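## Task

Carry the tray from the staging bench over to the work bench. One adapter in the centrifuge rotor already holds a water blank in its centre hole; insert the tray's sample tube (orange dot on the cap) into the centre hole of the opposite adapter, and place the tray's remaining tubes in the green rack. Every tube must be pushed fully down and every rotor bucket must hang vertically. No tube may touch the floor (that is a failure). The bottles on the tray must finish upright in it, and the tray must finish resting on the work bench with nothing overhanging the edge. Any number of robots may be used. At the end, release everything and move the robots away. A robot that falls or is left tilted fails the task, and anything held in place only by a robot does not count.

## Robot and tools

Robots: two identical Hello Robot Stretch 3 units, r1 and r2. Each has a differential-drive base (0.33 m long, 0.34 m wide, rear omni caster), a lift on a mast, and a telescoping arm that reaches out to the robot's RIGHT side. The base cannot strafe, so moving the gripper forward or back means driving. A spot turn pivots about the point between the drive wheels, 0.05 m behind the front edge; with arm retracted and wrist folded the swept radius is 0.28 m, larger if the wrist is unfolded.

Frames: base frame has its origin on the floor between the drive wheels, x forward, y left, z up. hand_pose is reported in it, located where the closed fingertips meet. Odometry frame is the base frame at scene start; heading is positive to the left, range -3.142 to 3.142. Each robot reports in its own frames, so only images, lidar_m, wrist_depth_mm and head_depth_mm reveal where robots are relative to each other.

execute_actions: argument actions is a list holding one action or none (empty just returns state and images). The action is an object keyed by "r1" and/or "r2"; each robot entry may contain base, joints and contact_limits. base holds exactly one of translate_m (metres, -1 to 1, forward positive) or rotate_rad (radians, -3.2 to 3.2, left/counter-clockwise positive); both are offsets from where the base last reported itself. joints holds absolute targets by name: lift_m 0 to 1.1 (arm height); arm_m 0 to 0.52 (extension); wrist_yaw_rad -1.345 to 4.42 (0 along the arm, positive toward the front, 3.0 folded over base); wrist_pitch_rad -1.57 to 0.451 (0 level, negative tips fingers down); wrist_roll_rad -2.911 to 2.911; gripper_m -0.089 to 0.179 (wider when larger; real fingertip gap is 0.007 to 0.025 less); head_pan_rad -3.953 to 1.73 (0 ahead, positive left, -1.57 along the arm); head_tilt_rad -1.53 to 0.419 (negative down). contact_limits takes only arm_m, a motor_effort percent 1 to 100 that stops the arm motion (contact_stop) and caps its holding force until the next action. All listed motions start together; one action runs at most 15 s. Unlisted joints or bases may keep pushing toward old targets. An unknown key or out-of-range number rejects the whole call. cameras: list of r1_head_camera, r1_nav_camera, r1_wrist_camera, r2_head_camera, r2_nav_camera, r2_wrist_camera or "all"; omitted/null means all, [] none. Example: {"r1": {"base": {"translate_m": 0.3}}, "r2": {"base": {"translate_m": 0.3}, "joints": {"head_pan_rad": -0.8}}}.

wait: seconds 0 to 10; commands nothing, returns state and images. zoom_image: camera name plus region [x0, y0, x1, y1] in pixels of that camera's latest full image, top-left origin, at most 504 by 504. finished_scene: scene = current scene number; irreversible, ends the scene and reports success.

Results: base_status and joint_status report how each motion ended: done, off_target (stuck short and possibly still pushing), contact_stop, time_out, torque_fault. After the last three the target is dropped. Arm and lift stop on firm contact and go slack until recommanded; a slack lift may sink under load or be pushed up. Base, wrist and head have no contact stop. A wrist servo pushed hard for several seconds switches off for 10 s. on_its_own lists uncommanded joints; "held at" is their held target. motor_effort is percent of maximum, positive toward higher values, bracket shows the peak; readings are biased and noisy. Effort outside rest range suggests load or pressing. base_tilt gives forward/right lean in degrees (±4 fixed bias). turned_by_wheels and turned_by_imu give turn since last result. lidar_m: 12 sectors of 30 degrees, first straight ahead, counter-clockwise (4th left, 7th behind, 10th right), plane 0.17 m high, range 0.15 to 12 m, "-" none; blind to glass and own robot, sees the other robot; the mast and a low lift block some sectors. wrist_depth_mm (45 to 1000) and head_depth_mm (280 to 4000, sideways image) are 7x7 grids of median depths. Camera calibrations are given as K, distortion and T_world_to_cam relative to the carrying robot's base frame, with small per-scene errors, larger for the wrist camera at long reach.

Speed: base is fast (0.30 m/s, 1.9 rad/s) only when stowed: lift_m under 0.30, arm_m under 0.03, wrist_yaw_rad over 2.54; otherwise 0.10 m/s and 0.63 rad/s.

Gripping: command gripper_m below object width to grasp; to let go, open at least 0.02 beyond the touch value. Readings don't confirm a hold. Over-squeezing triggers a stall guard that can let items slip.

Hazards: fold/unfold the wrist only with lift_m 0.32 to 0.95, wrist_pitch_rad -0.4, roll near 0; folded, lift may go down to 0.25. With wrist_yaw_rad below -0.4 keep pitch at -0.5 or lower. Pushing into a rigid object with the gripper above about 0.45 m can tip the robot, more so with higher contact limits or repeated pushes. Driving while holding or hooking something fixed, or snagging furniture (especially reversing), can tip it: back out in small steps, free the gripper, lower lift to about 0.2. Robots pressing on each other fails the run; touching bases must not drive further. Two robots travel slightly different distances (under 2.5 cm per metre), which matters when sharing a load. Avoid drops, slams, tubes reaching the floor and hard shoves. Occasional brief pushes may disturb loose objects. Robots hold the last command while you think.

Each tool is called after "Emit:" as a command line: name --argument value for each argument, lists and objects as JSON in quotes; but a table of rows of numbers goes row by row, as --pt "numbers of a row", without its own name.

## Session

Emit:
execute_actions --actions '[{"r1":{"joints":{"head_pan_rad":1.5,"head_tilt_rad":-0.4}},"r2":{"joints":{"head_pan_rad":-1.7,"head_tilt_rad":-0.4}}}]' --cameras '["r1_nav_camera","r2_nav_camera"]'

Scene clock: 1.40 s.
r1.base_odometry: x=+0.000 y=+0.000 heading=+0.000 (m, m, rad; r1's odometry frame)
r1.turned_by_wheels: +0.000 (rad since the last result)
r1.turned_by_imu: +0.000 (rad since the last result)
r1.base_tilt: forward=-0.7 right=-0.3 (deg)
r1.lidar_m: 1.30 2.74 2.59 1.39 2.53 1.26 1.28 4.26 1.65 1.11 1.02 1.04
r1.head_depth_mm: - - 2945 2860 2490 1836 1473 / - - - 2993 2437 1836 1467 / - - - 1910 2412 1825 1458 / - - - 1610 2185 1723 1455 / - - - 1875 2300 1782 1447 / 3702 3934 - 2021 2257 1785 1442 / 3446 3705 3891 3485 2366 1779 1426
r1.base_status: not commanded
r1.joint_positions: lift_m=+0.572 arm_m=-0.001 wrist_yaw_rad=+3.135 wrist_pitch_rad=-0.323 wrist_roll_rad=+0.009 gripper_m=+0.037 head_pan_rad=+1.493 head_tilt_rad=-0.395
r1.joint_status: all done
r1.motor_effort: left_wheel=+0(1) right_wheel=+0(1) lift_m=+24(24) arm_m=-1(0) wrist_yaw_rad=+0(0) wrist_pitch_rad=+7(7) wrist_roll_rad=+0(1) gripper_m=+1(0) head_pan_rad=+5(55) head_tilt_rad=-2(20) (%)
r1.hand_pose: x=-0.0196 y=+0.0913 z=+0.6069 quat_wxyz=(+0.117, +0.701, +0.111, +0.695) (m; r1's base frame)
r1.wrist_depth_mm: - - - - - - - / - - - - - - - / - - - - - - - / - - - - - - - / - - - - - - - / 985 986 967 960 - 965 940 / 834 814 - 803 788 797 799
r2.base_odometry: x=+0.000 y=+0.000 heading=+0.000 (m, m, rad; r2's odometry frame)
r2.turned_by_wheels: +0.000 (rad since the last result)
r2.turned_by_imu: +0.000 (rad since the last result)
r2.base_tilt: forward=+0.7 right=-0.8 (deg)
r2.lidar_m: 2.40 1.90 1.28 1.19 1.21 1.54 3.38 1.37 1.17 2.40 1.77 1.27
r2.head_depth_mm: 3340 3600 3827 1621 2345 1790 1450 / 3271 3467 3746 3024 2165 1793 1450 / 3189 3386 3602 3427 2355 1807 1461 / 3124 3284 3510 3415 2380 1803 1472 / 3074 3211 3463 3468 2396 1829 1467 / 3014 3166 3296 3274 2395 1832 1476 / 2929 3035 3239 3387 2400 1834 1481
r2.base_status: not commanded
r2.joint_positions: lift_m=+0.341 arm_m=-0.001 wrist_yaw_rad=+2.997 wrist_pitch_rad=-0.488 wrist_roll_rad=+0.019 gripper_m=+0.037 head_pan_rad=-1.693 head_tilt_rad=-0.395
r2.joint_status: all done
r2.motor_effort: left_wheel=-1(1) right_wheel=+0(0) lift_m=+35(35) arm_m=+1(1) wrist_yaw_rad=+0(0) wrist_pitch_rad=+6(6) wrist_roll_rad=+0(0) gripper_m=+2(0) head_pan_rad=-4(53) head_tilt_rad=-2(18) (%)
r2.hand_pose: x=+0.0098 y=+0.0687 z=+0.3386 quat_wxyz=(+0.222, +0.703, +0.119, +0.665) (m; r2's base frame)
r2.wrist_depth_mm: - - - - - - - / - - - - - - - / 993 960 925 931 940 924 940 / 794 751 766 758 772 748 755 / 656 645 - 628 660 629 616 / 551 553 - 571 - 539 546 / 497 - - - 479 480 479
pictures: r1_nav_camera (sideways: a quarter turn counterclockwise sets it upright), r2_nav_camera (sideways: a quarter turn counterclockwise sets it upright)
camera_calibration (this result's frames):
r1_nav_camera: T_world_to_cam=[[0.0431009, 0.377642, 0.924948, -1.16419], [0.998294, -0.0527809, -0.0249691, 0.0784127], [0.0393902, 0.924446, -0.379273, 0.45411], [0, 0, 0, 1]] pos_world=[-0.0459887, 0.0239855, 1.251]
r2_nav_camera: T_world_to_cam=[[-0.021525, -0.351646, 0.935885, -1.1791], [-0.996402, 0.0842997, 0.00875766, 0.0461096], [-0.0819744, -0.93233, -0.352196, 0.418805], [0, 0, 0, 1]] pos_world=[0.0548949, -0.0280499, 1.2506]
Images, in order (width x height): r1_nav_camera 672x504, r2_nav_camera 672x504.

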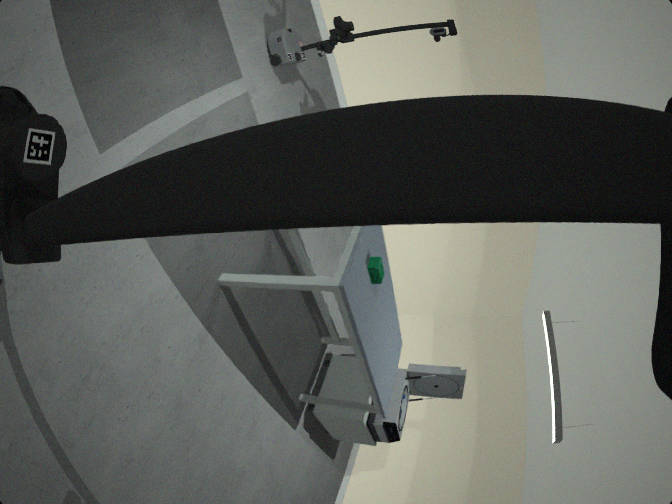

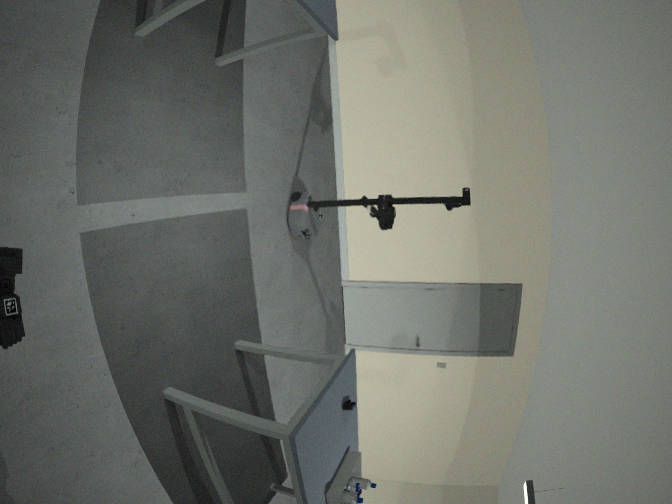

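Emit:
execute_actions --actions '[{"r1":{"base":{"rotate_rad":-2.87},"joints":{"head_pan_rad":-0.5,"head_tilt_rad":-0.6,"wrist_pitch_rad":-0.4,"lift_m":0.4}},"r2":{"base":{"rotate_rad":0.4},"joints":{"lift_m":0.28,"head_pan_rad":-2.2}}}]' --cameras '["r1_nav_camera","r2_nav_camera"]'

Emit:
execute_actions --actions '[{"r1":{"base":{"translate_m":0.9},"joints":{"lift_m":0.28}},"r2":{"base":{"translate_m":-0.9}}}]' --cameras '["r1_nav_camera","r2_nav_camera"]'

Scene clock: 14.00 s.
r1.base_odometry: x=+0.000 y=+0.000 heading=-2.870 (m, m, rad; r1's odometry frame)
r1.turned_by_wheels: -2.870 (rad since the last result)
r1.turned_by_imu: -2.877 (rad since the last result)
r1.base_tilt: forward=-0.7 right=-0.3 (deg)
r1.lidar_m: 2.41 2.67 1.30 1.03 1.03 1.11 1.70 2.76 1.40 1.91 2.52 1.27
r1.head_depth_mm: 3349 3590 3555 2455 1885 1528 1285 / 3558 3892 1863 2273 1874 1517 1284 / 3801 - 1647 2330 1860 1515 1273 / - - 1486 2195 1739 1509 1266 / - 2065 1586 2399 1829 1494 1261 / - 2384 1696 2365 1830 1484 1255 / - 2319 2953 2360 1815 1482 1249
r1.base_status: done
r1.joint_positions: lift_m=+0.400 arm_m=-0.001 wrist_yaw_rad=+3.135 wrist_pitch_rad=-0.414 wrist_roll_rad=+0.009 gripper_m=+0.037 head_pan_rad=-0.493 head_tilt_rad=-0.593
r1.joint_status: all done
r1.motor_effort: left_wheel=+1(5) right_wheel=-2(5) lift_m=+22(23) arm_m=+0(2) wrist_yaw_rad=+0(0) wrist_pitch_rad=+7(7) wrist_roll_rad=+0(0) gripper_m=+0(1) head_pan_rad=-4(56) head_tilt_rad=-3(16) (%)
r1.hand_pose: x=-0.0197 y=+0.0809 z=+0.4137 quat_wxyz=(+0.149, +0.695, +0.143, +0.689) (m; r1's base frame)
r1.wrist_depth_mm: 805 865 - - - - - / 831 900 - - - - - / 912 982 - - - - - / 912 - 996 980 981 963 922 / 788 779 785 797 817 790 775 / 672 666 669 661 - 663 655 / 574 574 557 570 548 555 556
r2.base_odometry: x=+0.000 y=+0.000 heading=+0.400 (m, m, rad; r2's odometry frame)
r2.turned_by_wheels: +0.400 (rad since the last result)
r2.turned_by_imu: +0.402 (rad since the last result)
r2.base_tilt: forward=+0.7 right=-0.8 (deg)
r2.lidar_m: 2.26 1.35 1.19 1.19 1.40 2.54 1.64 1.17 1.70 1.79 1.27 1.83
r2.head_depth_mm: 3636 3860 - 1418 2323 1737 1411 / 3430 3705 - 1641 2331 1800 1453 / 3367 3543 3814 3037 2173 1800 1457 / 3218 3419 3604 3390 2359 1814 1460 / 3092 3327 3505 3465 2389 1811 1467 / 3035 3221 3386 3493 2383 1814 1464 / 2966 3115 3248 3290 2402 1831 1474
r2.base_status: done
r2.joint_positions: lift_m=+0.281 arm_m=-0.001 wrist_yaw_rad=+2.997 wrist_pitch_rad=-0.489 wrist_roll_rad=+0.019 gripper_m=+0.037 head_pan_rad=-2.193 head_tilt_rad=-0.396
r2.joint_status: all done
r2.motor_effort: left_wheel=-4(10) right_wheel=+2(9) lift_m=+21(32) arm_m=+1(1) wrist_yaw_rad=+0(1) wrist_pitch_rad=+6(6) wrist_roll_rad=+0(0) gripper_m=+0(0) head_pan_rad=-4(43) head_tilt_rad=-1(1) (%)
r2.hand_pose: x=+0.0098 y=+0.0686 z=+0.2775 quat_wxyz=(+0.222, +0.703, +0.119, +0.665) (m; r2's base frame)
r2.wrist_depth_mm: - - - - - - - / - - - - - - - / 838 834 818 795 800 816 807 / 664 678 664 660 647 651 642 / 559 545 - 565 572 550 540 / 497 - - - - 472 465 / - - - - 413 415 408
pictures: r1_nav_camera (sideways: a quarter turn counterclockwise sets it upright), r2_nav_camera (sideways: a quarter turn counterclockwise sets it upright)
camera_calibration (this result's frames):
r1_nav_camera: T_world_to_cam=[[0.481833, -0.27417, 0.832266, -1.04598], [-0.455452, -0.889774, -0.0294341, 0.0930865], [0.748599, -0.364875, -0.553594, 0.67661], [0, 0, 0, 1]] pos_world=[0.0398742, 0.0429285, 1.24784]
r2_nav_camera: T_world_to_cam=[[-0.188144, -0.299058, 0.935503, -1.17759], [-0.833879, 0.551878, 0.00871689, 0.0451713], [-0.518891, -0.778457, -0.353211, 0.422792], [0, 0, 0, 1]] pos_world=[0.0354943, -0.0479716, 1.25058]
Images, in order (width x height): r1_nav_camera 672x504, r2_nav_camera 672x504.

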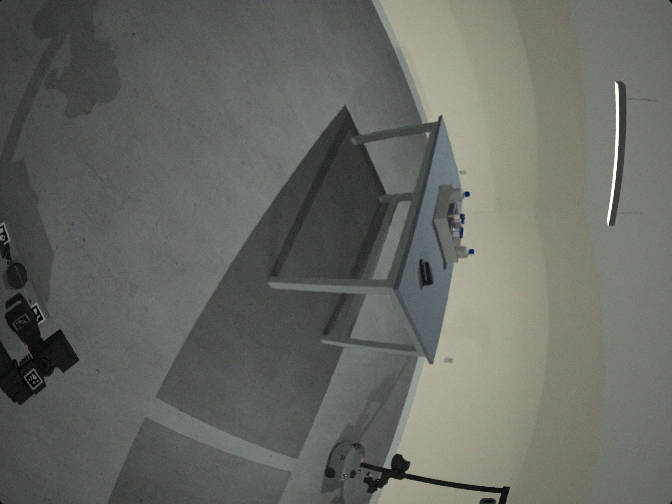

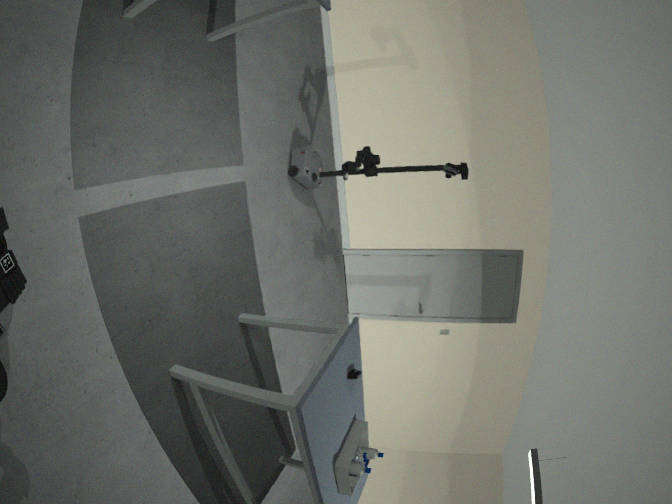

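Scene clock: 19.40 s.
r1.base_odometry: x=-0.867 y=-0.242 heading=-2.870 (m, m, rad; r1's odometry frame)
r1.turned_by_wheels: +0.000 (rad since the last result)
r1.turned_by_imu: +0.005 (rad since the last result)
r1.base_tilt: forward=-0.7 right=-0.3 (deg)
r1.lidar_m: 1.51 3.44 1.72 1.36 1.33 1.49 2.28 1.92 2.23 3.41 0.66 1.43
r1.head_depth_mm: 3055 3264 3357 1019 808 1528 1286 / 3253 3473 1234 1011 864 1519 1283 / 3508 3796 1255 1000 1746 1501 1276 / 3782 - 1251 1021 1848 1515 1264 / - - 1318 1081 1839 1497 1261 / 3821 - 1386 2106 1835 1485 1257 / 3461 3743 1364 2325 1792 1477 1248
r1.base_status: done
r1.joint_positions: lift_m=+0.280 arm_m=-0.001 wrist_yaw_rad=+3.135 wrist_pitch_rad=-0.414 wrist_roll_rad=+0.009 gripper_m=+0.037 head_pan_rad=-0.493 head_tilt_rad=-0.593
r1.joint_status: all done
r1.motor_effort: left_wheel=+1(7) right_wheel=-1(4) lift_m=+22(25) arm_m=+0(0) wrist_yaw_rad=-1(1) wrist_pitch_rad=+7(7) wrist_roll_rad=+0(1) gripper_m=+1(1) head_pan_rad=-4(5) head_tilt_rad=-2(3) (%)
r1.hand_pose: x=-0.0197 y=+0.0809 z=+0.2936 quat_wxyz=(+0.149, +0.695, +0.143, +0.689) (m; r1's base frame)
r1.wrist_depth_mm: - - - - - - - / - - - - - - - / - - - - 964 970 976 / 774 741 754 769 758 761 738 / 610 622 606 613 622 598 595 / 521 521 526 523 - 507 502 / 448 - - - 430 440 447
r2.base_odometry: x=-0.829 y=-0.350 heading=+0.400 (m, m, rad; r2's odometry frame)
r2.turned_by_wheels: +0.000 (rad since the last result)
r2.turned_by_imu: -0.002 (rad since the last result)
r2.base_tilt: forward=+0.7 right=-0.8 (deg)
r2.lidar_m: 2.77 1.65 1.45 1.45 1.71 3.13 1.14 0.68 0.60 0.59 2.19 1.90
r2.head_depth_mm: 3338 3550 3849 1225 956 857 1453 / 3242 3426 3641 1321 959 821 1449 / 3127 3304 3495 1312 991 781 1451 / 2994 3221 3387 3421 996 760 1423 / 2913 3080 3259 3310 997 760 1392 / 2796 2975 3129 3261 1006 763 1356 / 2735 2888 3041 3135 1009 765 673
r2.base_status: done
r2.joint_positions: lift_m=+0.280 arm_m=-0.001 wrist_yaw_rad=+2.997 wrist_pitch_rad=-0.489 wrist_roll_rad=+0.019 gripper_m=+0.037 head_pan_rad=-2.193 head_tilt_rad=-0.396
r2.joint_status: not commanded
r2.motor_effort: left_wheel=-3(14) right_wheel=+2(7) lift_m=+22(21) arm_m=+1(1) wrist_yaw_rad=+0(1) wrist_pitch_rad=+6(6) wrist_roll_rad=+0(0) gripper_m=+0(0) head_pan_rad=-4(4) head_tilt_rad=-2(2) (%)
r2.hand_pose: x=+0.0098 y=+0.0686 z=+0.2775 quat_wxyz=(+0.222, +0.703, +0.119, +0.665) (m; r2's base frame)
r2.wrist_depth_mm: - - - - - - - / - - - - - - - / 826 809 809 839 803 791 783 / 682 667 647 660 660 647 635 / 567 567 - 569 569 558 534 / 504 - - - - 479 470 / - - - - 419 410 413
pictures: r1_nav_camera (sideways: a quarter turn counterclockwise sets it upright), r2_nav_camera (sideways: a quarter turn counterclockwise sets it upright)
camera_calibration (this result's frames):
r1_nav_camera: T_world_to_cam=[[0.482358, -0.274532, 0.831843, -1.04543], [-0.455585, -0.889705, -0.0294492, 0.0931069], [0.74818, -0.364771, -0.554229, 0.677439], [0, 0, 0, 1]] pos_world=[0.0398433, 0.0429437, 1.24783]
r2_nav_camera: T_world_to_cam=[[-0.188154, -0.299052, 0.935503, -1.17759], [-0.83386, 0.551907, 0.00871689, 0.0451712], [-0.518917, -0.778439, -0.353211, 0.422792], [0, 0, 0, 1]] pos_world=[0.0354927, -0.0479726, 1.25058]
Images, in order (width x height): r1_nav_camera 672x504, r2_nav_camera 672x504.

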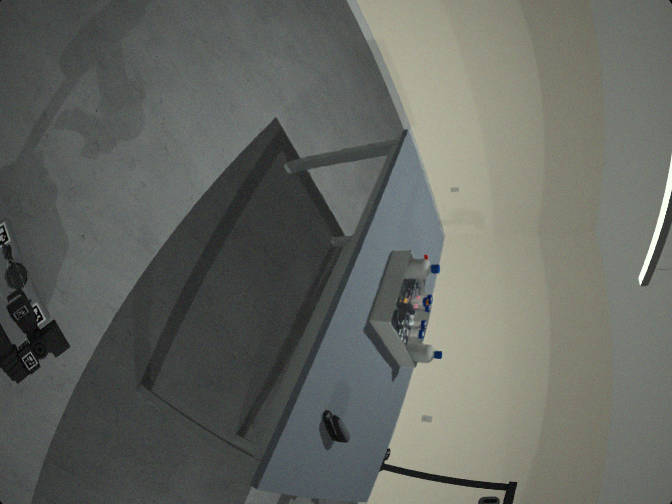

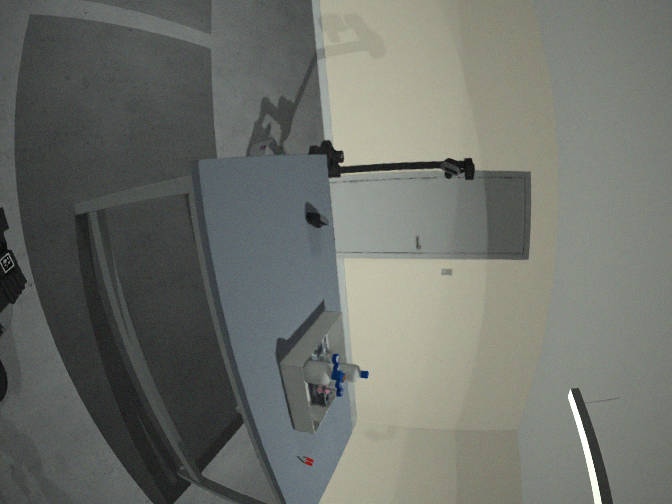

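Emit:
execute_actions --actions '[{"r1":{"base":{"translate_m":0.7}},"r2":{"base":{"translate_m":-0.76}}}]' --cameras '[]'

Emit:
execute_actions --actions '[{"r1":{"base":{"rotate_rad":0.35},"joints":{"lift_m":0.9,"head_pan_rad":-1.57}},"r2":{"base":{"rotate_rad":-0.33},"joints":{"lift_m":0.9,"head_pan_rad":-1.57,"head_tilt_rad":-0.6}}}]' --cameras '[]'

Emit:
execute_actions --actions '[{"r1":{"joints":{"wrist_yaw_rad":0,"gripper_m":0.07}},"r2":{"joints":{"wrist_yaw_rad":0,"wrist_pitch_rad":-0.4,"gripper_m":0.07}}}]' --cameras '[]'

Emit:
execute_actions --actions '[{"r1":{"joints":{"lift_m":1.1,"wrist_pitch_rad":-1.545,"wrist_roll_rad":1.57,"arm_m":0.3}},"r2":{"joints":{"lift_m":1.1,"wrist_pitch_rad":-1.545,"wrist_roll_rad":1.57,"arm_m":0.25}}}]' --cameras '["r1_nav_camera","r2_nav_camera","r1_wrist_camera","r2_wrist_camera"]'

Scene clock: 26.63 s.
r1.base_odometry: x=-1.541 y=-0.430 heading=-2.870 (m, m, rad; r1's odometry frame)
r1.turned_by_wheels: +0.000 (rad since the last result)
r1.turned_by_imu: +0.004 (rad since the last result)
r1.base_tilt: forward=-0.8 right=-0.3 (deg)
r1.lidar_m: 0.81 2.79 2.05 1.62 1.61 1.77 2.73 2.48 0.79 1.06 1.05 1.14
r1.head_depth_mm: 2822 3027 3166 1021 726 630 543 / 3000 3218 3302 1012 773 625 1198 / 3196 3485 3463 1002 767 639 1270 / 3446 3743 3384 990 763 674 1272 / 3345 3738 3396 984 754 1450 1263 / 3049 3315 3346 977 806 1457 1256 / 2797 3042 3133 2344 992 1370 1249
r1.base_status: done
r1.joint_positions: lift_m=+0.280 arm_m=-0.001 wrist_yaw_rad=+3.135 wrist_pitch_rad=-0.414 wrist_roll_rad=+0.009 gripper_m=+0.037 head_pan_rad=-0.493 head_tilt_rad=-0.594
r1.joint_status: not commanded
r1.motor_effort: left_wheel=+0(7) right_wheel=-2(5) lift_m=+23(23) arm_m=+0(0) wrist_yaw_rad=+1(0) wrist_pitch_rad=+7(8) wrist_roll_rad=+1(1) gripper_m=+1(1) head_pan_rad=-5(5) head_tilt_rad=-3(2) (%)
r1.hand_pose: x=-0.0197 y=+0.0809 z=+0.2936 quat_wxyz=(+0.149, +0.695, +0.143, +0.689) (m; r1's base frame)
r1.wrist_depth_mm: - - - - - - - / - - - - - - - / - - - - 996 - 988 / 762 769 765 780 766 753 738 / 630 604 607 608 628 605 605 / 518 516 538 528 - 506 515 / 458 - - - 426 445 438
r2.base_odometry: x=-1.529 y=-0.646 heading=+0.400 (m, m, rad; r2's odometry frame)
r2.turned_by_wheels: +0.000 (rad since the last result)
r2.turned_by_imu: -0.001 (rad since the last result)
r2.base_tilt: forward=+0.6 right=-0.9 (deg)
r2.lidar_m: 3.20 1.91 1.67 1.67 1.98 2.72 0.72 0.43 0.38 0.38 0.44 0.80
r2.head_depth_mm: 3113 3340 3617 3345 982 749 605 / 3016 3202 3422 3381 987 751 606 / 2911 3047 3272 3402 991 753 609 / 2832 2964 3175 3275 997 758 611 / 2721 2885 3075 3208 1001 761 613 / 2643 2768 2946 3082 960 746 605 / 2560 2682 2842 2965 843 730 590
r2.base_status: done
r2.joint_positions: lift_m=+0.280 arm_m=-0.001 wrist_yaw_rad=+2.997 wrist_pitch_rad=-0.489 wrist_roll_rad=+0.019 gripper_m=+0.037 head_pan_rad=-2.193 head_tilt_rad=-0.396
r2.joint_status: not commanded
r2.motor_effort: left_wheel=-4(13) right_wheel=+2(6) lift_m=+22(22) arm_m=+1(1) wrist_yaw_rad=+0(1) wrist_pitch_rad=+6(6) wrist_roll_rad=+0(0) gripper_m=+0(0) head_pan_rad=-4(4) head_tilt_rad=-2(2) (%)
r2.hand_pose: x=+0.0098 y=+0.0686 z=+0.2774 quat_wxyz=(+0.222, +0.703, +0.119, +0.665) (m; r2's base frame)
r2.wrist_depth_mm: - - - - - - - / - - - - - - - / 817 821 835 813 821 779 809 / 675 681 663 675 654 669 643 / 564 562 - 578 557 548 546 / 500 - - - - 470 471 / - - - - 414 414 411
pictures: none
No camera images: the call's "cameras" was empty. Leave "cameras" out to get every camera's image.

Scene clock: 33.10 s.
r1.base_odometry: x=-1.541 y=-0.430 heading=-2.520 (m, m, rad; r1's odometry frame)
r1.turned_by_wheels: +0.350 (rad since the last result)
r1.turned_by_imu: +0.350 (rad since the last result)
r1.base_tilt: forward=-0.7 right=-0.3 (deg)
r1.lidar_m: 2.79 2.38 1.71 1.61 1.66 2.24 2.48 0.79 1.10 1.05 1.08 0.81
r1.head_depth_mm: 2717 2965 3143 1016 777 648 - / 2691 2934 3189 1008 774 642 - / 2692 2934 3172 942 717 623 - / 2663 2963 3151 859 709 620 - / 1352 2820 3098 855 706 615 - / 2580 2954 3149 835 690 613 - / 2636 2916 3116 966 723 610 1223
r1.base_status: done
r1.joint_positions: lift_m=+0.900 arm_m=-0.001 wrist_yaw_rad=+3.135 wrist_pitch_rad=-0.415 wrist_roll_rad=+0.009 gripper_m=+0.037 head_pan_rad=-1.563 head_tilt_rad=-0.594
r1.joint_status: all done
r1.motor_effort: left_wheel=-2(6) right_wheel=+2(6) lift_m=+27(30) arm_m=-1(1) wrist_yaw_rad=+1(0) wrist_pitch_rad=+8(7) wrist_roll_rad=+1(0) gripper_m=+1(0) head_pan_rad=-5(57) head_tilt_rad=-3(2) (%)
r1.hand_pose: x=-0.0197 y=+0.0808 z=+0.9133 quat_wxyz=(+0.149, +0.695, +0.143, +0.689) (m; r1's base frame)
r1.wrist_depth_mm: - - - - - - - / - - - - - - - / - - - - - - - / - - - - - - - / - - - - - - - / - - - - - - - / - - - - - - -
r2.base_odometry: x=-1.529 y=-0.646 heading=+0.070 (m, m, rad; r2's odometry frame)
r2.turned_by_wheels: -0.330 (rad since the last result)
r2.turned_by_imu: -0.331 (rad since the last result)
r2.base_tilt: forward=+0.7 right=-0.8 (deg)
r2.lidar_m: 2.57 2.47 1.76 1.67 1.72 2.29 2.72 0.56 0.40 0.38 0.39 0.51
r2.head_depth_mm: 2685 2934 3099 958 751 649 - / 2651 2911 3051 962 752 635 - / 2625 2897 3076 965 742 620 - / 2624 2867 3055 888 753 621 - / 2584 2807 3021 929 755 624 - / 1326 2717 2990 829 757 624 552 / 2516 2790 2990 938 635 627 552
r2.base_status: done
r2.joint_positions: lift_m=+0.899 arm_m=-0.001 wrist_yaw_rad=+2.997 wrist_pitch_rad=-0.490 wrist_roll_rad=+0.019 gripper_m=+0.037 head_pan_rad=-1.577 head_tilt_rad=-0.593
r2.joint_status: all done
r2.motor_effort: left_wheel=+2(9) right_wheel=-3(10) lift_m=+46(47) arm_m=+1(1) wrist_yaw_rad=+0(1) wrist_pitch_rad=+6(6) wrist_roll_rad=+0(0) gripper_m=+0(0) head_pan_rad=+5(51) head_tilt_rad=-3(14) (%)
r2.hand_pose: x=+0.0098 y=+0.0686 z=+0.8964 quat_wxyz=(+0.222, +0.703, +0.119, +0.665) (m; r2's base frame)
r2.wrist_depth_mm: - - - - - - - / - - - - - - - / - - - - - - - / - - - - - - - / - - - - - - - / - - - - - - - / - - - - - - -
pictures: none
No camera images: the call's "cameras" was empty. Leave "cameras" out to get every camera's image.

Scene clock: 35.67 s.
r1.base_odometry: x=-1.541 y=-0.430 heading=-2.520 (m, m, rad; r1's odometry frame)
r1.turned_by_wheels: +0.000 (rad since the last result)
r1.turned_by_imu: +0.000 (rad since the last result)
r1.base_tilt: forward=-0.7 right=-0.3 (deg)
r1.lidar_m: 2.79 2.38 1.70 1.61 1.66 2.25 2.48 0.79 1.10 1.05 1.08 0.81
r1.head_depth_mm: 2699 2960 3215 1021 778 646 - / 2688 2941 3198 1012 775 643 - / 2686 2916 3175 939 717 - - / 2679 2923 3150 859 710 - - / 1354 2781 3135 853 706 601 1231 / 2591 2908 3152 835 688 612 1228 / 2656 2903 3103 966 723 611 1224
r1.base_status: not commanded
r1.joint_positions: lift_m=+0.900 arm_m=-0.001 wrist_yaw_rad=+0.002 wrist_pitch_rad=-0.415 wrist_roll_rad=+0.009 gripper_m=+0.070 head_pan_rad=-1.563 head_tilt_rad=-0.594
r1.joint_status: all done
r1.motor_effort: left_wheel=-1(2) right_wheel=+2(1) lift_m=+27(26) arm_m=-2(1) wrist_yaw_rad=-2(1) wrist_pitch_rad=+7(7) wrist_roll_rad=+0(0) gripper_m=+2(81) head_pan_rad=-5(5) head_tilt_rad=-2(3) (%)
r1.hand_pose: x=-0.0211 y=-0.3688 z=+0.9133 quat_wxyz=(+0.689, +0.146, -0.694, -0.146) (m; r1's base frame)
r1.wrist_depth_mm: - - - - - - - / - - 697 610 - - - / 664 615 512 545 612 650 654 / 499 448 375 380 449 493 482 / 401 391 385 393 397 398 395 / 335 338 349 336 337 332 330 / 288 292 285 287 287 289 284
r2.base_odometry: x=-1.529 y=-0.646 heading=+0.070 (m, m, rad; r2's odometry frame)
r2.turned_by_wheels: +0.000 (rad since the last result)
r2.turned_by_imu: +0.000 (rad since the last result)
r2.base_tilt: forward=+0.8 right=-0.9 (deg)
r2.lidar_m: 2.57 2.48 1.76 1.67 1.72 2.29 2.72 0.56 0.39 0.38 0.39 0.51
r2.head_depth_mm: 2700 2927 3108 959 749 649 - / 2659 2905 3094 962 752 636 - / 2634 2903 3037 964 742 - - / 2625 2879 3034 886 752 - - / 2576 2839 2999 927 756 615 550 / 1328 1155 2959 832 755 625 553 / 2510 2757 2998 937 635 626 553
r2.base_status: not commanded
r2.joint_positions: lift_m=+0.899 arm_m=-0.001 wrist_yaw_rad=+0.002 wrist_pitch_rad=-0.422 wrist_roll_rad=+0.019 gripper_m=+0.070 head_pan_rad=-1.577 head_tilt_rad=-0.593
r2.joint_status: all done
r2.motor_effort: left_wheel=+2(2) right_wheel=-3(3) lift_m=+45(45) arm_m=+1(1) wrist_yaw_rad=-1(1) wrist_pitch_rad=+9(11) wrist_roll_rad=+0(0) gripper_m=+0(94) head_pan_rad=+5(6) head_tilt_rad=-2(2) (%)
r2.hand_pose: x=-0.0212 y=-0.3679 z=+0.9113 quat_wxyz=(+0.685, +0.147, -0.698, -0.149) (m; r2's base frame)
r2.wrist_depth_mm: - - - - - - - / - 794 675 613 831 821 - / 620 333 499 518 591 601 588 / 473 349 358 357 473 466 468 / 395 369 372 375 390 383 384 / 332 333 - 329 328 325 323 / 290 290 284 285 287 282 281
pictures: none
No camera images: the call's "cameras" was empty. Leave "cameras" out to get every camera's image.

Scene clock: 39.10 s.
r1.base_odometry: x=-1.541 y=-0.430 heading=-2.520 (m, m, rad; r1's odometry frame)
r1.turned_by_wheels: +0.000 (rad since the last result)
r1.turned_by_imu: +0.000 (rad since the last result)
r1.base_tilt: forward=-0.7 right=-0.2 (deg)
r1.lidar_m: 2.80 2.39 1.71 1.61 1.66 2.24 2.48 0.79 1.10 1.05 1.08 0.81
r1.head_depth_mm: 2763 2989 3169 1015 778 630 1257 / - 3031 3176 1010 772 625 1248 / - - 3087 954 717 622 1240 / 2668 2880 - 867 714 619 1240 / 1261 2845 3034 854 705 616 1233 / 891 2935 3112 836 688 612 1229 / 2648 2941 3119 967 725 611 1226
r1.base_status: not commanded
r1.joint_positions: lift_m=+1.100 arm_m=+0.300 wrist_yaw_rad=+0.000 wrist_pitch_rad=-1.538 wrist_roll_rad=+1.563 gripper_m=+0.070 head_pan_rad=-1.563 head_tilt_rad=-0.594
r1.joint_status: all done
r1.motor_effort: left_wheel=-3(2) right_wheel=+1(1) lift_m=+26(27) arm_m=+5(6) wrist_yaw_rad=+0(1) wrist_pitch_rad=-4(7) wrist_roll_rad=+3(4) gripper_m=+1(1) head_pan_rad=-5(4) head_tilt_rad=-3(2) (%)
r1.hand_pose: x=-0.0215 y=-0.4287 z=+0.9817 quat_wxyz=(+0.003, +0.002, -0.718, -0.696) (m; r1's base frame)
r1.wrist_depth_mm: 363 360 357 353 - - - / 374 362 361 356 - - - / 372 375 362 365 - - - / 361 380 374 373 - - - / 377 394 384 389 - - - / 363 396 392 394 - - - / 376 334 404 399 - - -
r2.base_odometry: x=-1.529 y=-0.646 heading=+0.070 (m, m, rad; r2's odometry frame)
r2.turned_by_wheels: +0.000 (rad since the last result)
r2.turned_by_imu: +0.000 (rad since the last result)
r2.base_tilt: forward=+0.7 right=-0.8 (deg)
r2.lidar_m: 2.57 2.47 1.75 1.67 1.72 2.29 2.73 0.56 0.39 0.38 0.39 0.51
r2.head_depth_mm: 2688 2955 3127 959 751 616 1189 / - 2986 2120 960 753 618 1189 / - - 2873 963 752 620 562 / - - - 874 752 620 562 / 2575 2827 2994 930 755 621 551 / 869 1466 2934 831 756 624 552 / 2495 2814 2970 938 634 625 554
r2.base_status: not commanded
r2.joint_positions: lift_m=+1.100 arm_m=+0.250 wrist_yaw_rad=+0.000 wrist_pitch_rad=-1.536 wrist_roll_rad=+1.563 gripper_m=+0.070 head_pan_rad=-1.577 head_tilt_rad=-0.593
r2.joint_status: all done
r2.motor_effort: left_wheel=+1(1) right_wheel=-3(3) lift_m=+45(46) arm_m=+3(5) wrist_yaw_rad=+0(1) wrist_pitch_rad=-3(9) wrist_roll_rad=+4(4) gripper_m=+1(0) head_pan_rad=+5(5) head_tilt_rad=-2(3) (%)
r2.hand_pose: x=-0.0215 y=-0.3793 z=+0.9813 quat_wxyz=(+0.003, +0.002, -0.719, -0.695) (m; r2's base frame)
r2.wrist_depth_mm: 370 363 363 363 - - - / 381 379 369 372 - - - / 388 381 386 379 - - - / 393 392 390 388 - - - / 380 405 398 403 - - - / 405 416 - 413 - - - / 395 424 425 424 - - -
pictures: r1_nav_camera (sideways: a quarter turn counterclockwise sets it upright), r1_wrist_camera, r2_nav_camera (sideways: a quarter turn counterclockwise sets it upright), r2_wrist_camera
camera_calibration (this result's frames):
r1_nav_camera: T_world_to_cam=[[-0.00932895, -0.555034, 0.831775, -1.04234], [-0.999192, -0.0273419, -0.0294516, 0.0964261], [0.039089, -0.831378, -0.554331, 0.681897], [0, 0, 0, 1]] pos_world=[0.0599696, -0.00898458, 1.24783]
r1_wrist_camera: T_world_to_cam=[[0.0106545, 0.998777, -0.0482814, 0.481501], [0.98896, -0.00338833, 0.148146, -0.0909414], [0.147801, -0.0493267, -0.987786, 1.11102], [0, 0, 0, 1]] pos_world=[-0.0794021, -0.426417, 1.13417]
r2_nav_camera: T_world_to_cam=[[0.0181593, -0.529161, 0.848327, -1.06512], [-0.999475, -0.0323882, 0.00119195, 0.0559794], [0.0268451, -0.847903, -0.529471, 0.648821], [0, 0, 0, 1]] pos_world=[0.0578742, -0.011672, 1.24704]
r2_wrist_camera: T_world_to_cam=[[-0.0117119, 0.9988, -0.0475486, 0.423708], [0.988527, 0.0187264, 0.149878, -0.0822612], [0.150589, -0.0452477, -0.98756, 1.12119], [0, 0, 0, 1]] pos_world=[-0.0825592, -0.370928, 1.13972]
Images, in order (width x height): r1_nav_camera 672x504, r1_wrist_camera 644x364, r2_nav_camera 672x504, r2_wrist_camera 644x364.

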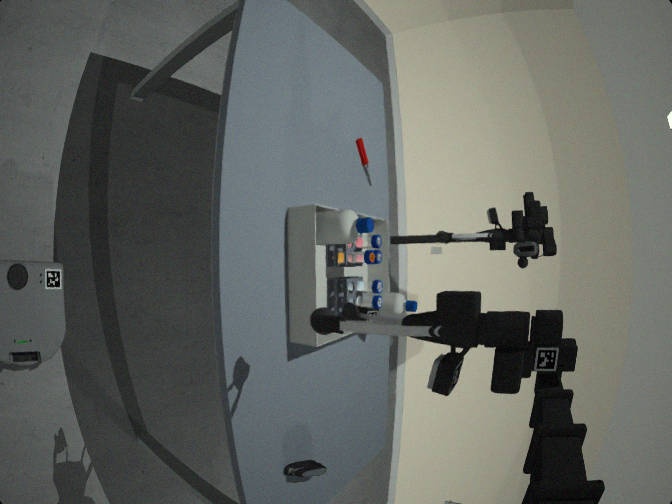

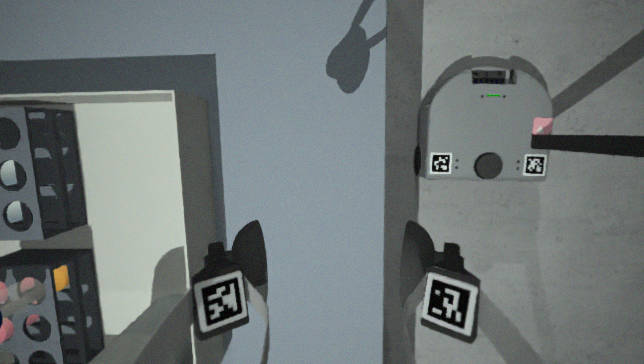

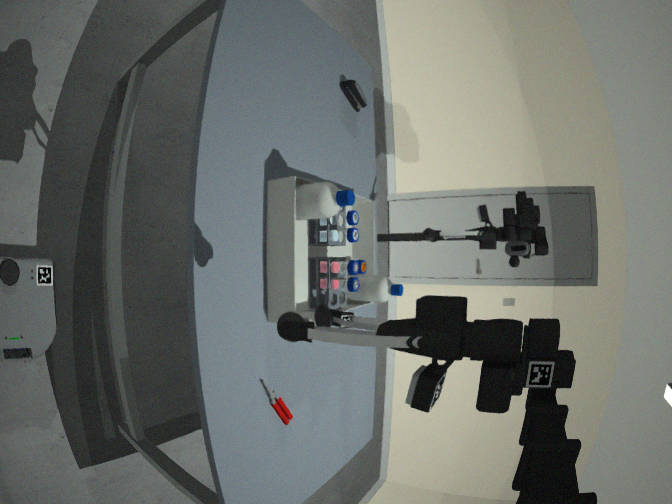

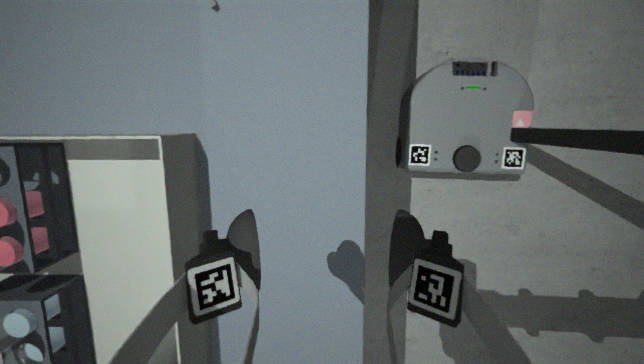

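Emit:
execute_actions --actions '[{"r1":{"base":{"rotate_rad":0.015}},"r2":{"base":{"rotate_rad":0.035}}}]' --cameras '[]'

Emit:
execute_actions --actions '[{"r1":{"base":{"translate_m":0.078},"joints":{"arm_m":0.446,"lift_m":1.05}},"r2":{"base":{"translate_m":0.125},"joints":{"arm_m":0.40,"lift_m":1.05}}}]' --cameras '["r1_wrist_camera","r2_wrist_camera","r1_head_camera","r2_head_camera"]'

Scene clock: 42.80 s.
r1.base_odometry: x=-1.541 y=-0.430 heading=-2.505 (m, m, rad; r1's odometry frame)
r1.turned_by_wheels: +0.015 (rad since the last result)
r1.turned_by_imu: +0.015 (rad since the last result)
r1.base_tilt: forward=-0.7 right=-0.3 (deg)
r1.lidar_m: 2.79 2.34 1.70 1.61 1.66 2.28 2.48 0.79 1.10 1.05 1.08 0.81
r1.head_depth_mm: 2758 2945 3161 1014 778 630 1229 / - 3007 3097 1008 772 626 1221 / - - 3076 924 709 623 1244 / 2653 2880 - 889 712 618 1232 / 1155 2867 2348 857 709 616 1236 / 935 2931 3180 863 692 613 1231 / 2657 2913 3129 969 725 609 1222
r1.base_status: done
r1.joint_positions: lift_m=+1.100 arm_m=+0.300 wrist_yaw_rad=+0.000 wrist_pitch_rad=-1.538 wrist_roll_rad=+1.563 gripper_m=+0.070 head_pan_rad=-1.563 head_tilt_rad=-0.594
r1.joint_status: not commanded
r1.motor_effort: left_wheel=-1(5) right_wheel=+1(6) lift_m=+27(26) arm_m=+5(6) wrist_yaw_rad=+0(0) wrist_pitch_rad=-4(4) wrist_roll_rad=+3(3) gripper_m=+1(1) head_pan_rad=-5(4) head_tilt_rad=-2(3) (%)
r1.hand_pose: x=-0.0215 y=-0.4287 z=+0.9817 quat_wxyz=(+0.003, +0.002, -0.718, -0.696) (m; r1's base frame)
r1.wrist_depth_mm: 361 357 359 350 - - - / 367 365 360 358 - - - / 369 372 369 364 - - - / 358 381 376 376 - - - / 375 387 384 384 - - - / 366 394 388 387 - - - / 376 309 402 401 - - -
r2.base_odometry: x=-1.529 y=-0.646 heading=+0.105 (m, m, rad; r2's odometry frame)
r2.turned_by_wheels: +0.035 (rad since the last result)
r2.turned_by_imu: +0.035 (rad since the last result)
r2.base_tilt: forward=+0.6 right=-0.9 (deg)
r2.lidar_m: 2.58 2.38 1.74 1.67 1.74 2.38 2.72 0.54 0.39 0.38 0.39 0.53
r2.head_depth_mm: 2676 2956 3057 957 748 617 559 / - 2968 2111 963 752 616 561 / - - 2883 964 730 619 561 / - - - 820 754 621 562 / 2492 2782 2775 928 757 623 564 / 830 2790 3029 831 663 623 553 / 2581 2806 3006 978 642 625 553
r2.base_status: done
r2.joint_positions: lift_m=+1.100 arm_m=+0.250 wrist_yaw_rad=+0.000 wrist_pitch_rad=-1.536 wrist_roll_rad=+1.563 gripper_m=+0.070 head_pan_rad=-1.577 head_tilt_rad=-0.593
r2.joint_status: not commanded
r2.motor_effort: left_wheel=-3(3) right_wheel=+2(3) lift_m=+45(46) arm_m=+3(3) wrist_yaw_rad=+0(0) wrist_pitch_rad=-3(3) wrist_roll_rad=+4(4) gripper_m=+1(0) head_pan_rad=+5(4) head_tilt_rad=-3(2) (%)
r2.hand_pose: x=-0.0215 y=-0.3793 z=+0.9813 quat_wxyz=(+0.003, +0.002, -0.719, -0.695) (m; r2's base frame)
r2.wrist_depth_mm: 369 369 363 358 - - - / 380 371 373 367 - - - / 388 381 387 381 - - - / 378 389 393 395 - - - / 401 404 400 402 - - - / 388 418 - 411 - - - / 401 363 424 421 - - -
pictures: none
No camera images: the call's "cameras" was empty. Leave "cameras" out to get every camera's image.

Scene clock: 45.17 s.
r1.base_odometry: x=-1.604 y=-0.476 heading=-2.505 (m, m, rad; r1's odometry frame)
r1.turned_by_wheels: +0.000 (rad since the last result)
r1.turned_by_imu: +0.000 (rad since the last result)
r1.base_tilt: forward=-0.7 right=-0.2 (deg)
r1.lidar_m: 2.71 2.35 1.70 1.61 1.66 2.28 2.56 0.85 1.09 1.05 1.08 0.75
r1.head_depth_mm: 2643 - 3187 1017 777 629 1234 / 2585 2976 3165 946 710 627 1223 / 1179 - 2918 847 708 622 1217 / 1260 2874 - 842 707 620 1205 / 2639 2916 3169 857 693 617 1233 / 2648 2952 3142 972 752 613 1226 / 2673 2905 3133 970 747 609 1229
r1.base_status: done
r1.joint_positions: lift_m=+1.050 arm_m=+0.446 wrist_yaw_rad=+0.000 wrist_pitch_rad=-1.538 wrist_roll_rad=+1.564 gripper_m=+0.070 head_pan_rad=-1.563 head_tilt_rad=-0.594
r1.joint_status: all done
r1.motor_effort: left_wheel=-2(2) right_wheel=+0(4) lift_m=+22(23) arm_m=+6(6) wrist_yaw_rad=+1(1) wrist_pitch_rad=-3(4) wrist_roll_rad=+3(3) gripper_m=+1(1) head_pan_rad=-5(4) head_tilt_rad=-3(2) (%)
r1.hand_pose: x=-0.0215 y=-0.5745 z=+0.9319 quat_wxyz=(+0.003, +0.002, -0.718, -0.696) (m; r1's base frame)
r1.wrist_depth_mm: 254 280 304 305 296 299 - / 260 284 309 309 306 302 - / 256 287 318 311 312 309 - / 329 323 322 322 323 318 - / 215 274 332 328 327 325 - / 228 282 263 258 338 333 - / 287 289 196 204 344 345 -
r2.base_odometry: x=-1.405 y=-0.633 heading=+0.105 (m, m, rad; r2's odometry frame)
r2.turned_by_wheels: +0.000 (rad since the last result)
r2.turned_by_imu: +0.000 (rad since the last result)
r2.base_tilt: forward=+0.8 right=-0.7 (deg)
r2.lidar_m: 2.45 2.38 1.74 1.68 1.73 2.38 2.85 0.53 0.39 0.38 0.39 0.53
r2.head_depth_mm: 2584 2969 3069 956 725 616 558 / 2584 2921 3023 848 687 617 560 / - 2941 1153 820 685 619 561 / 725 - - 958 678 621 563 / 2595 2810 3009 943 648 623 563 / 2575 2814 3032 975 762 623 553 / 2583 2808 3022 978 764 626 553
r2.base_status: done
r2.joint_positions: lift_m=+1.050 arm_m=+0.400 wrist_yaw_rad=+0.000 wrist_pitch_rad=-1.537 wrist_roll_rad=+1.564 gripper_m=+0.070 head_pan_rad=-1.577 head_tilt_rad=-0.593
r2.joint_status: all done
r2.motor_effort: left_wheel=-3(2) right_wheel=+1(7) lift_m=+21(42) arm_m=+3(4) wrist_yaw_rad=+2(1) wrist_pitch_rad=-3(3) wrist_roll_rad=+4(4) gripper_m=+0(0) head_pan_rad=+5(5) head_tilt_rad=-2(3) (%)
r2.hand_pose: x=-0.0215 y=-0.5291 z=+0.9323 quat_wxyz=(+0.003, +0.002, -0.719, -0.695) (m; r2's base frame)
r2.wrist_depth_mm: 201 282 309 310 309 304 - / 207 262 317 320 317 315 - / 338 332 330 328 325 321 - / 295 279 339 335 334 335 - / 265 292 341 343 344 344 - / 298 298 - 348 355 360 - / 375 379 201 361 362 - -
pictures: r1_head_camera (sideways: a quarter turn clockwise sets it upright), r1_wrist_camera, r2_head_camera (sideways: a quarter turn clockwise sets it upright), r2_wrist_camera
camera_calibration (this result's frames):
r1_head_camera: T_world_to_cam=[[-0.0457743, 0.54506, -0.837146, 1.11433], [0.998765, 0.00876967, -0.0489016, 0.0589175], [-0.0193128, -0.838351, -0.544789, 0.670431], [0, 0, 0, 1]] pos_world=[0.00511101, -0.0458386, 1.30098]
r1_wrist_camera: T_world_to_cam=[[0.0107886, 0.9988, -0.0477785, 0.624337], [0.988959, -0.00359555, 0.148146, -0.0841838], [0.147797, -0.0488492, -0.987811, 1.05496], [0, 0, 0, 1]] pos_world=[-0.0794012, -0.572356, 1.0844]
r2_head_camera: T_world_to_cam=[[0.0319375, 0.533031, -0.845493, 1.11329], [0.999097, -0.0407342, 0.0120593, -0.0198377], [-0.0280125, -0.845115, -0.53385, 0.647786], [0, 0, 0, 1]] pos_world=[0.00241028, -0.0467726, 1.28734]
r2_wrist_camera: T_world_to_cam=[[-0.0114313, 0.998838, -0.0468184, 0.570352], [0.988531, 0.0183395, 0.149898, -0.0723366], [0.150582, -0.0445679, -0.987592, 1.06642], [0, 0, 0, 1]] pos_world=[-0.0825561, -0.520834, 1.09073]
Images, in order (width x height): r1_head_camera 896x504, r1_wrist_camera 644x364, r2_head_camera 896x504, r2_wrist_camera 644x364.

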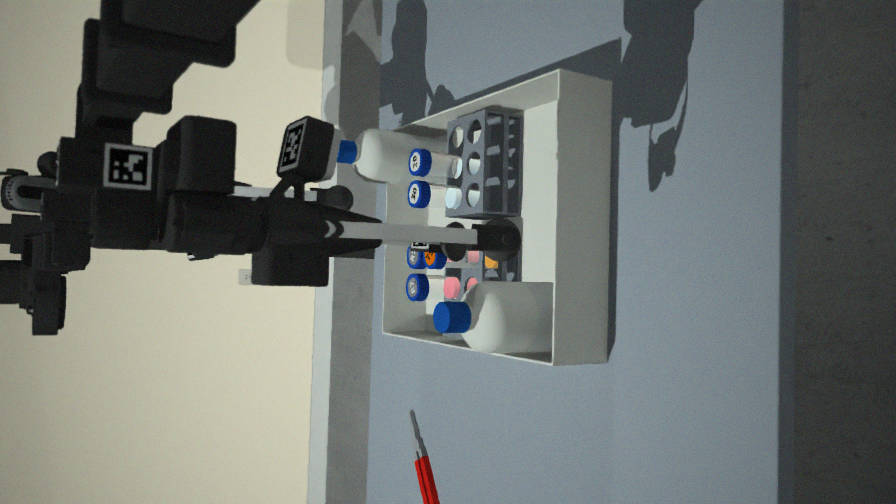

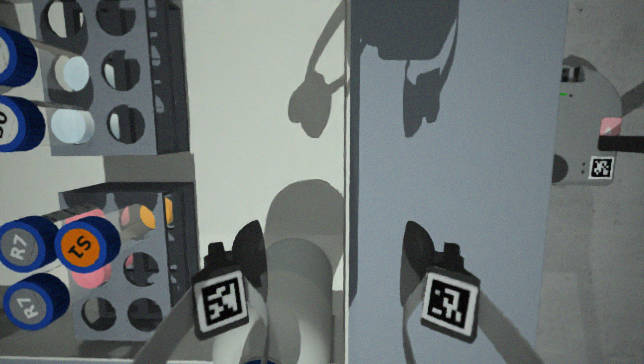

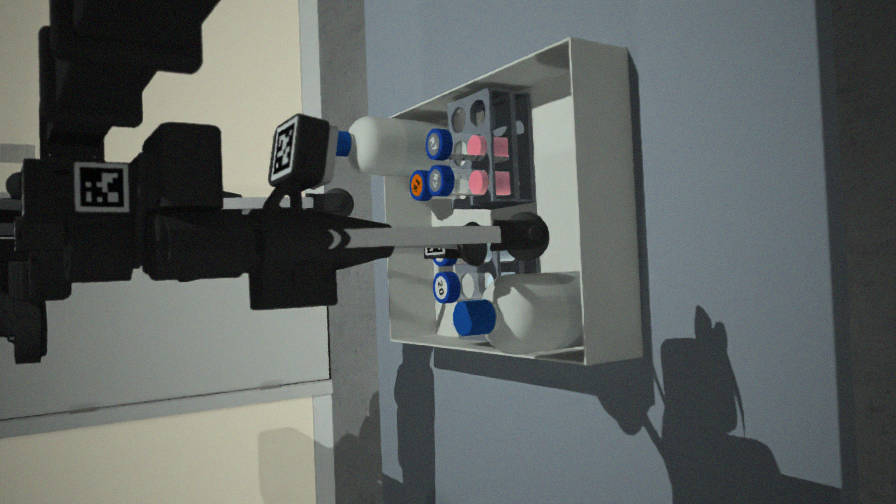

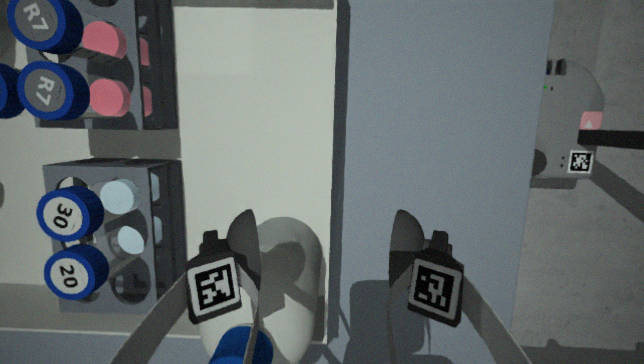

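Emit:
execute_actions --actions '[{"r1":{"base":{"translate_m":-0.04},"joints":{"arm_m":0.438}},"r2":{"base":{"translate_m":-0.04},"joints":{"arm_m":0.395}}}]'

Scene clock: 55.73 s.
r1.base_odometry: x=-1.572 y=-0.452 heading=-2.505 (m, m, rad; r1's odometry frame)
r1.turned_by_wheels: +0.000 (rad since the last result)
r1.turned_by_imu: +0.000 (rad since the last result)
r1.base_tilt: forward=-0.7 right=-0.3 (deg)
r1.lidar_m: 2.76 2.35 1.70 1.61 1.66 2.27 2.53 0.82 1.10 1.05 1.08 0.78
r1.head_depth_mm: 2669 - 3185 1014 776 629 1225 / 2611 2994 3153 1008 741 627 1226 / 2611 - 2959 880 710 623 1218 / 783 848 - 903 708 619 1238 / 1263 2884 3156 839 694 616 1235 / 2663 2914 3147 936 704 613 1232 / 2647 2947 3099 967 747 610 1218
r1.base_status: done
r1.joint_positions: lift_m=+1.050 arm_m=+0.438 wrist_yaw_rad=+0.000 wrist_pitch_rad=-1.538 wrist_roll_rad=+1.564 gripper_m=+0.070 head_pan_rad=-1.563 head_tilt_rad=-0.594
r1.joint_status: all done
r1.motor_effort: left_wheel=-1(4) right_wheel=+1(2) lift_m=+22(22) arm_m=-6(6) wrist_yaw_rad=+0(0) wrist_pitch_rad=-4(3) wrist_roll_rad=+3(3) gripper_m=+1(1) head_pan_rad=-4(5) head_tilt_rad=-3(3) (%)
r1.hand_pose: x=-0.0215 y=-0.5674 z=+0.9319 quat_wxyz=(+0.003, +0.002, -0.718, -0.696) (m; r1's base frame)
r1.wrist_depth_mm: 276 275 278 301 300 298 991 / 263 286 312 309 308 301 - / 269 292 321 316 315 308 - / 264 296 325 323 320 313 - / 336 308 334 329 326 324 - / 224 279 338 341 334 329 - / 230 289 259 266 343 345 -
r2.base_odometry: x=-1.445 y=-0.637 heading=+0.105 (m, m, rad; r2's odometry frame)
r2.turned_by_wheels: +0.000 (rad since the last result)
r2.turned_by_imu: +0.000 (rad since the last result)
r2.base_tilt: forward=+0.7 right=-0.7 (deg)
r2.lidar_m: 2.49 2.38 1.74 1.67 1.74 2.37 2.81 0.54 0.39 0.38 0.39 0.53
r2.head_depth_mm: 2563 2967 3064 958 750 616 559 / 2579 2920 3055 960 687 618 560 / - 2970 2024 873 685 620 562 / 1196 - - 862 681 620 563 / 734 2748 3035 930 661 623 564 / 2570 2817 3018 953 672 624 552 / 2589 2822 3031 982 764 625 553
r2.base_status: done
r2.joint_positions: lift_m=+1.050 arm_m=+0.395 wrist_yaw_rad=+0.000 wrist_pitch_rad=-1.537 wrist_roll_rad=+1.564 gripper_m=+0.070 head_pan_rad=-1.577 head_tilt_rad=-0.593
r2.joint_status: all done
r2.motor_effort: left_wheel=-2(7) right_wheel=+2(5) lift_m=+21(22) arm_m=-1(1) wrist_yaw_rad=+0(1) wrist_pitch_rad=-2(2) wrist_roll_rad=+4(4) gripper_m=+0(1) head_pan_rad=+4(5) head_tilt_rad=-3(3) (%)
r2.hand_pose: x=-0.0215 y=-0.5246 z=+0.9323 quat_wxyz=(+0.003, +0.002, -0.719, -0.695) (m; r2's base frame)
r2.wrist_depth_mm: 269 286 313 311 308 307 - / 211 291 322 321 316 314 - / 216 272 328 326 326 322 - / 345 330 338 334 334 331 - / 291 291 349 344 341 341 - / 235 294 - 333 350 - - / 312 317 224 326 363 - -
pictures: r1_head_camera (sideways: a quarter turn clockwise sets it upright), r1_nav_camera (sideways: a quarter turn counterclockwise sets it upright), r1_wrist_camera, r2_head_camera (sideways: a quarter turn clockwise sets it upright), r2_nav_camera (sideways: a quarter turn counterclockwise sets it upright), r2_wrist_camera
camera_calibration (this result's frames):
r1_head_camera: T_world_to_cam=[[-0.0457743, 0.54506, -0.837146, 1.11433], [0.998765, 0.00876955, -0.0489016, 0.0589175], [-0.0193129, -0.838351, -0.544789, 0.670431], [0, 0, 0, 1]] pos_world=[0.005111, -0.0458386, 1.30098]
r1_nav_camera: T_world_to_cam=[[-0.00933067, -0.555034, 0.831775, -1.04234], [-0.999192, -0.0273388, -0.0294516, 0.0964261], [0.0390864, -0.831378, -0.554331, 0.681897], [0, 0, 0, 1]] pos_world=[0.0599695, -0.00898475, 1.24783]
r1_wrist_camera: T_world_to_cam=[[0.0107885, 0.9988, -0.0477783, 0.617205], [0.988959, -0.0035955, 0.148146, -0.0841581], [0.147797, -0.0488491, -0.987811, 1.05531], [0, 0, 0, 1]] pos_world=[-0.0794012, -0.565216, 1.0844]
r2_head_camera: T_world_to_cam=[[0.0319375, 0.533031, -0.845493, 1.11329], [0.999097, -0.0407342, 0.0120593, -0.0198377], [-0.0280125, -0.845115, -0.53385, 0.647787], [0, 0, 0, 1]] pos_world=[0.00241028, -0.0467726, 1.28734]
r2_nav_camera: T_world_to_cam=[[0.0181594, -0.529161, 0.848327, -1.06512], [-0.999475, -0.0323884, 0.00119195, 0.0559794], [0.0268453, -0.847903, -0.529471, 0.648821], [0, 0, 0, 1]] pos_world=[0.0578742, -0.011672, 1.24704]
r2_wrist_camera: T_world_to_cam=[[-0.0114314, 0.998838, -0.0468175, 0.565931], [0.988531, 0.0183394, 0.149898, -0.0724178], [0.150582, -0.044567, -0.987592, 1.06661], [0, 0, 0, 1]] pos_world=[-0.0825561, -0.516409, 1.09073]
Images, in order (width x height): r1_head_camera 896x504, r1_nav_camera 672x504, r1_wrist_camera 644x364, r2_head_camera 896x504, r2_nav_camera 672x504, r2_wrist_camera 644x364.

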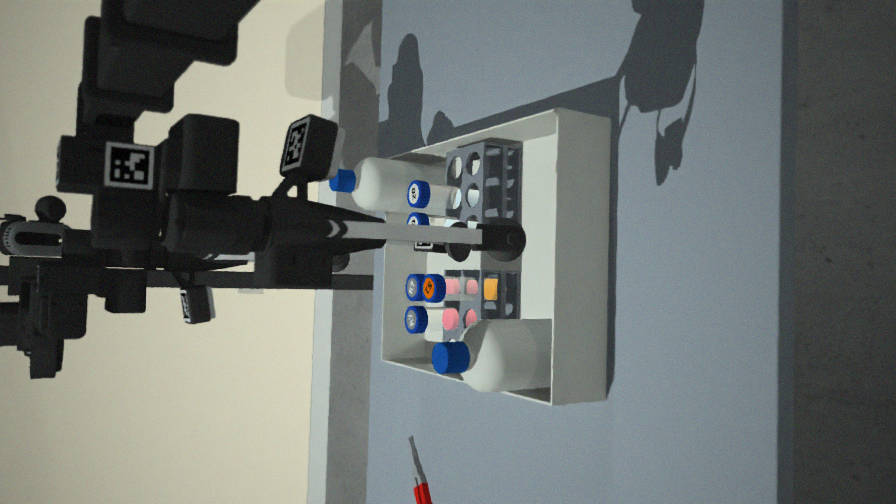

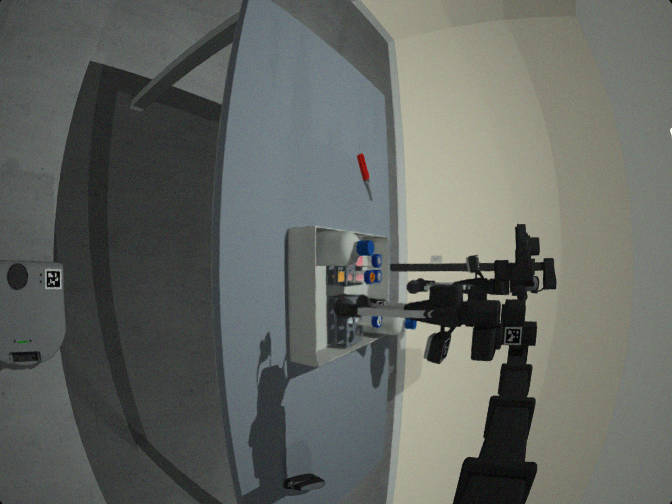

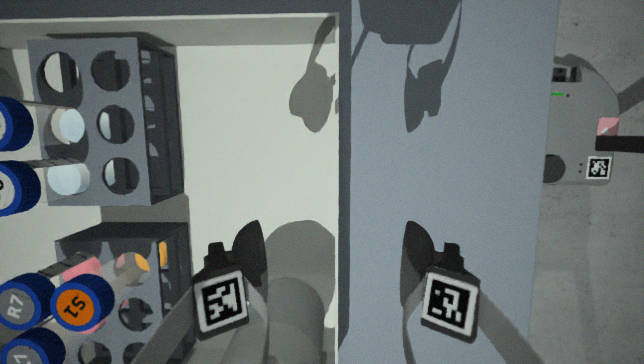

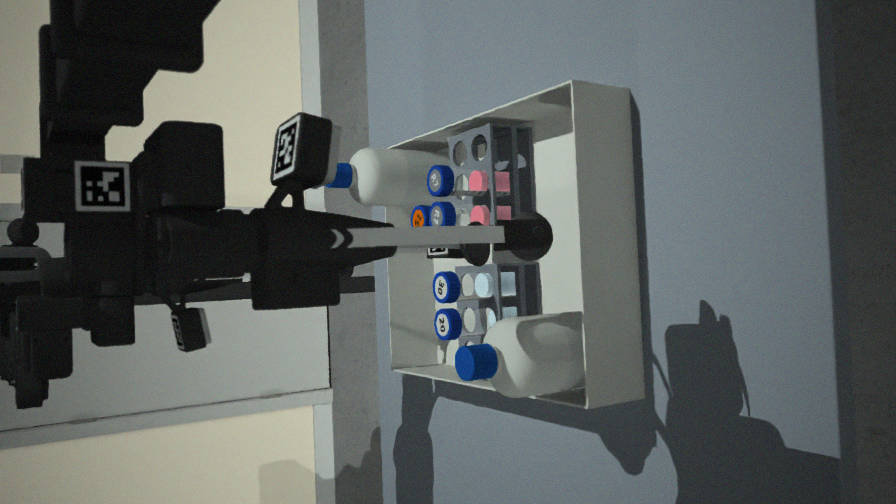

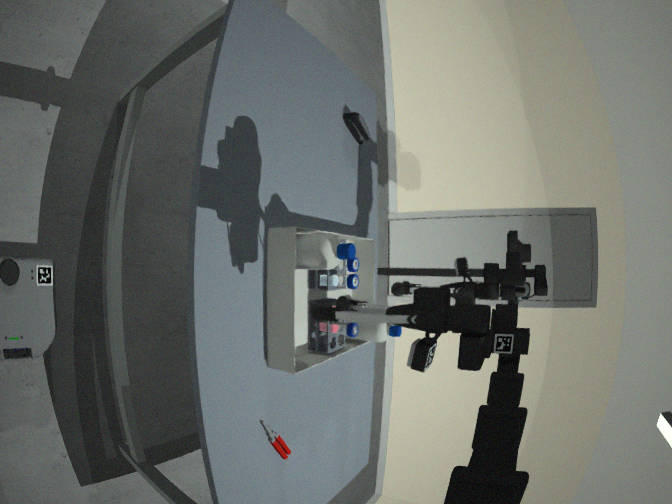

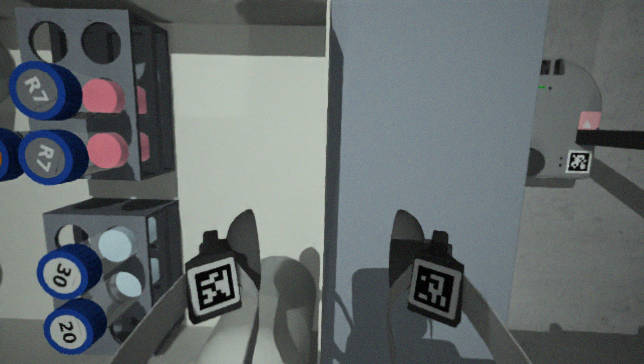

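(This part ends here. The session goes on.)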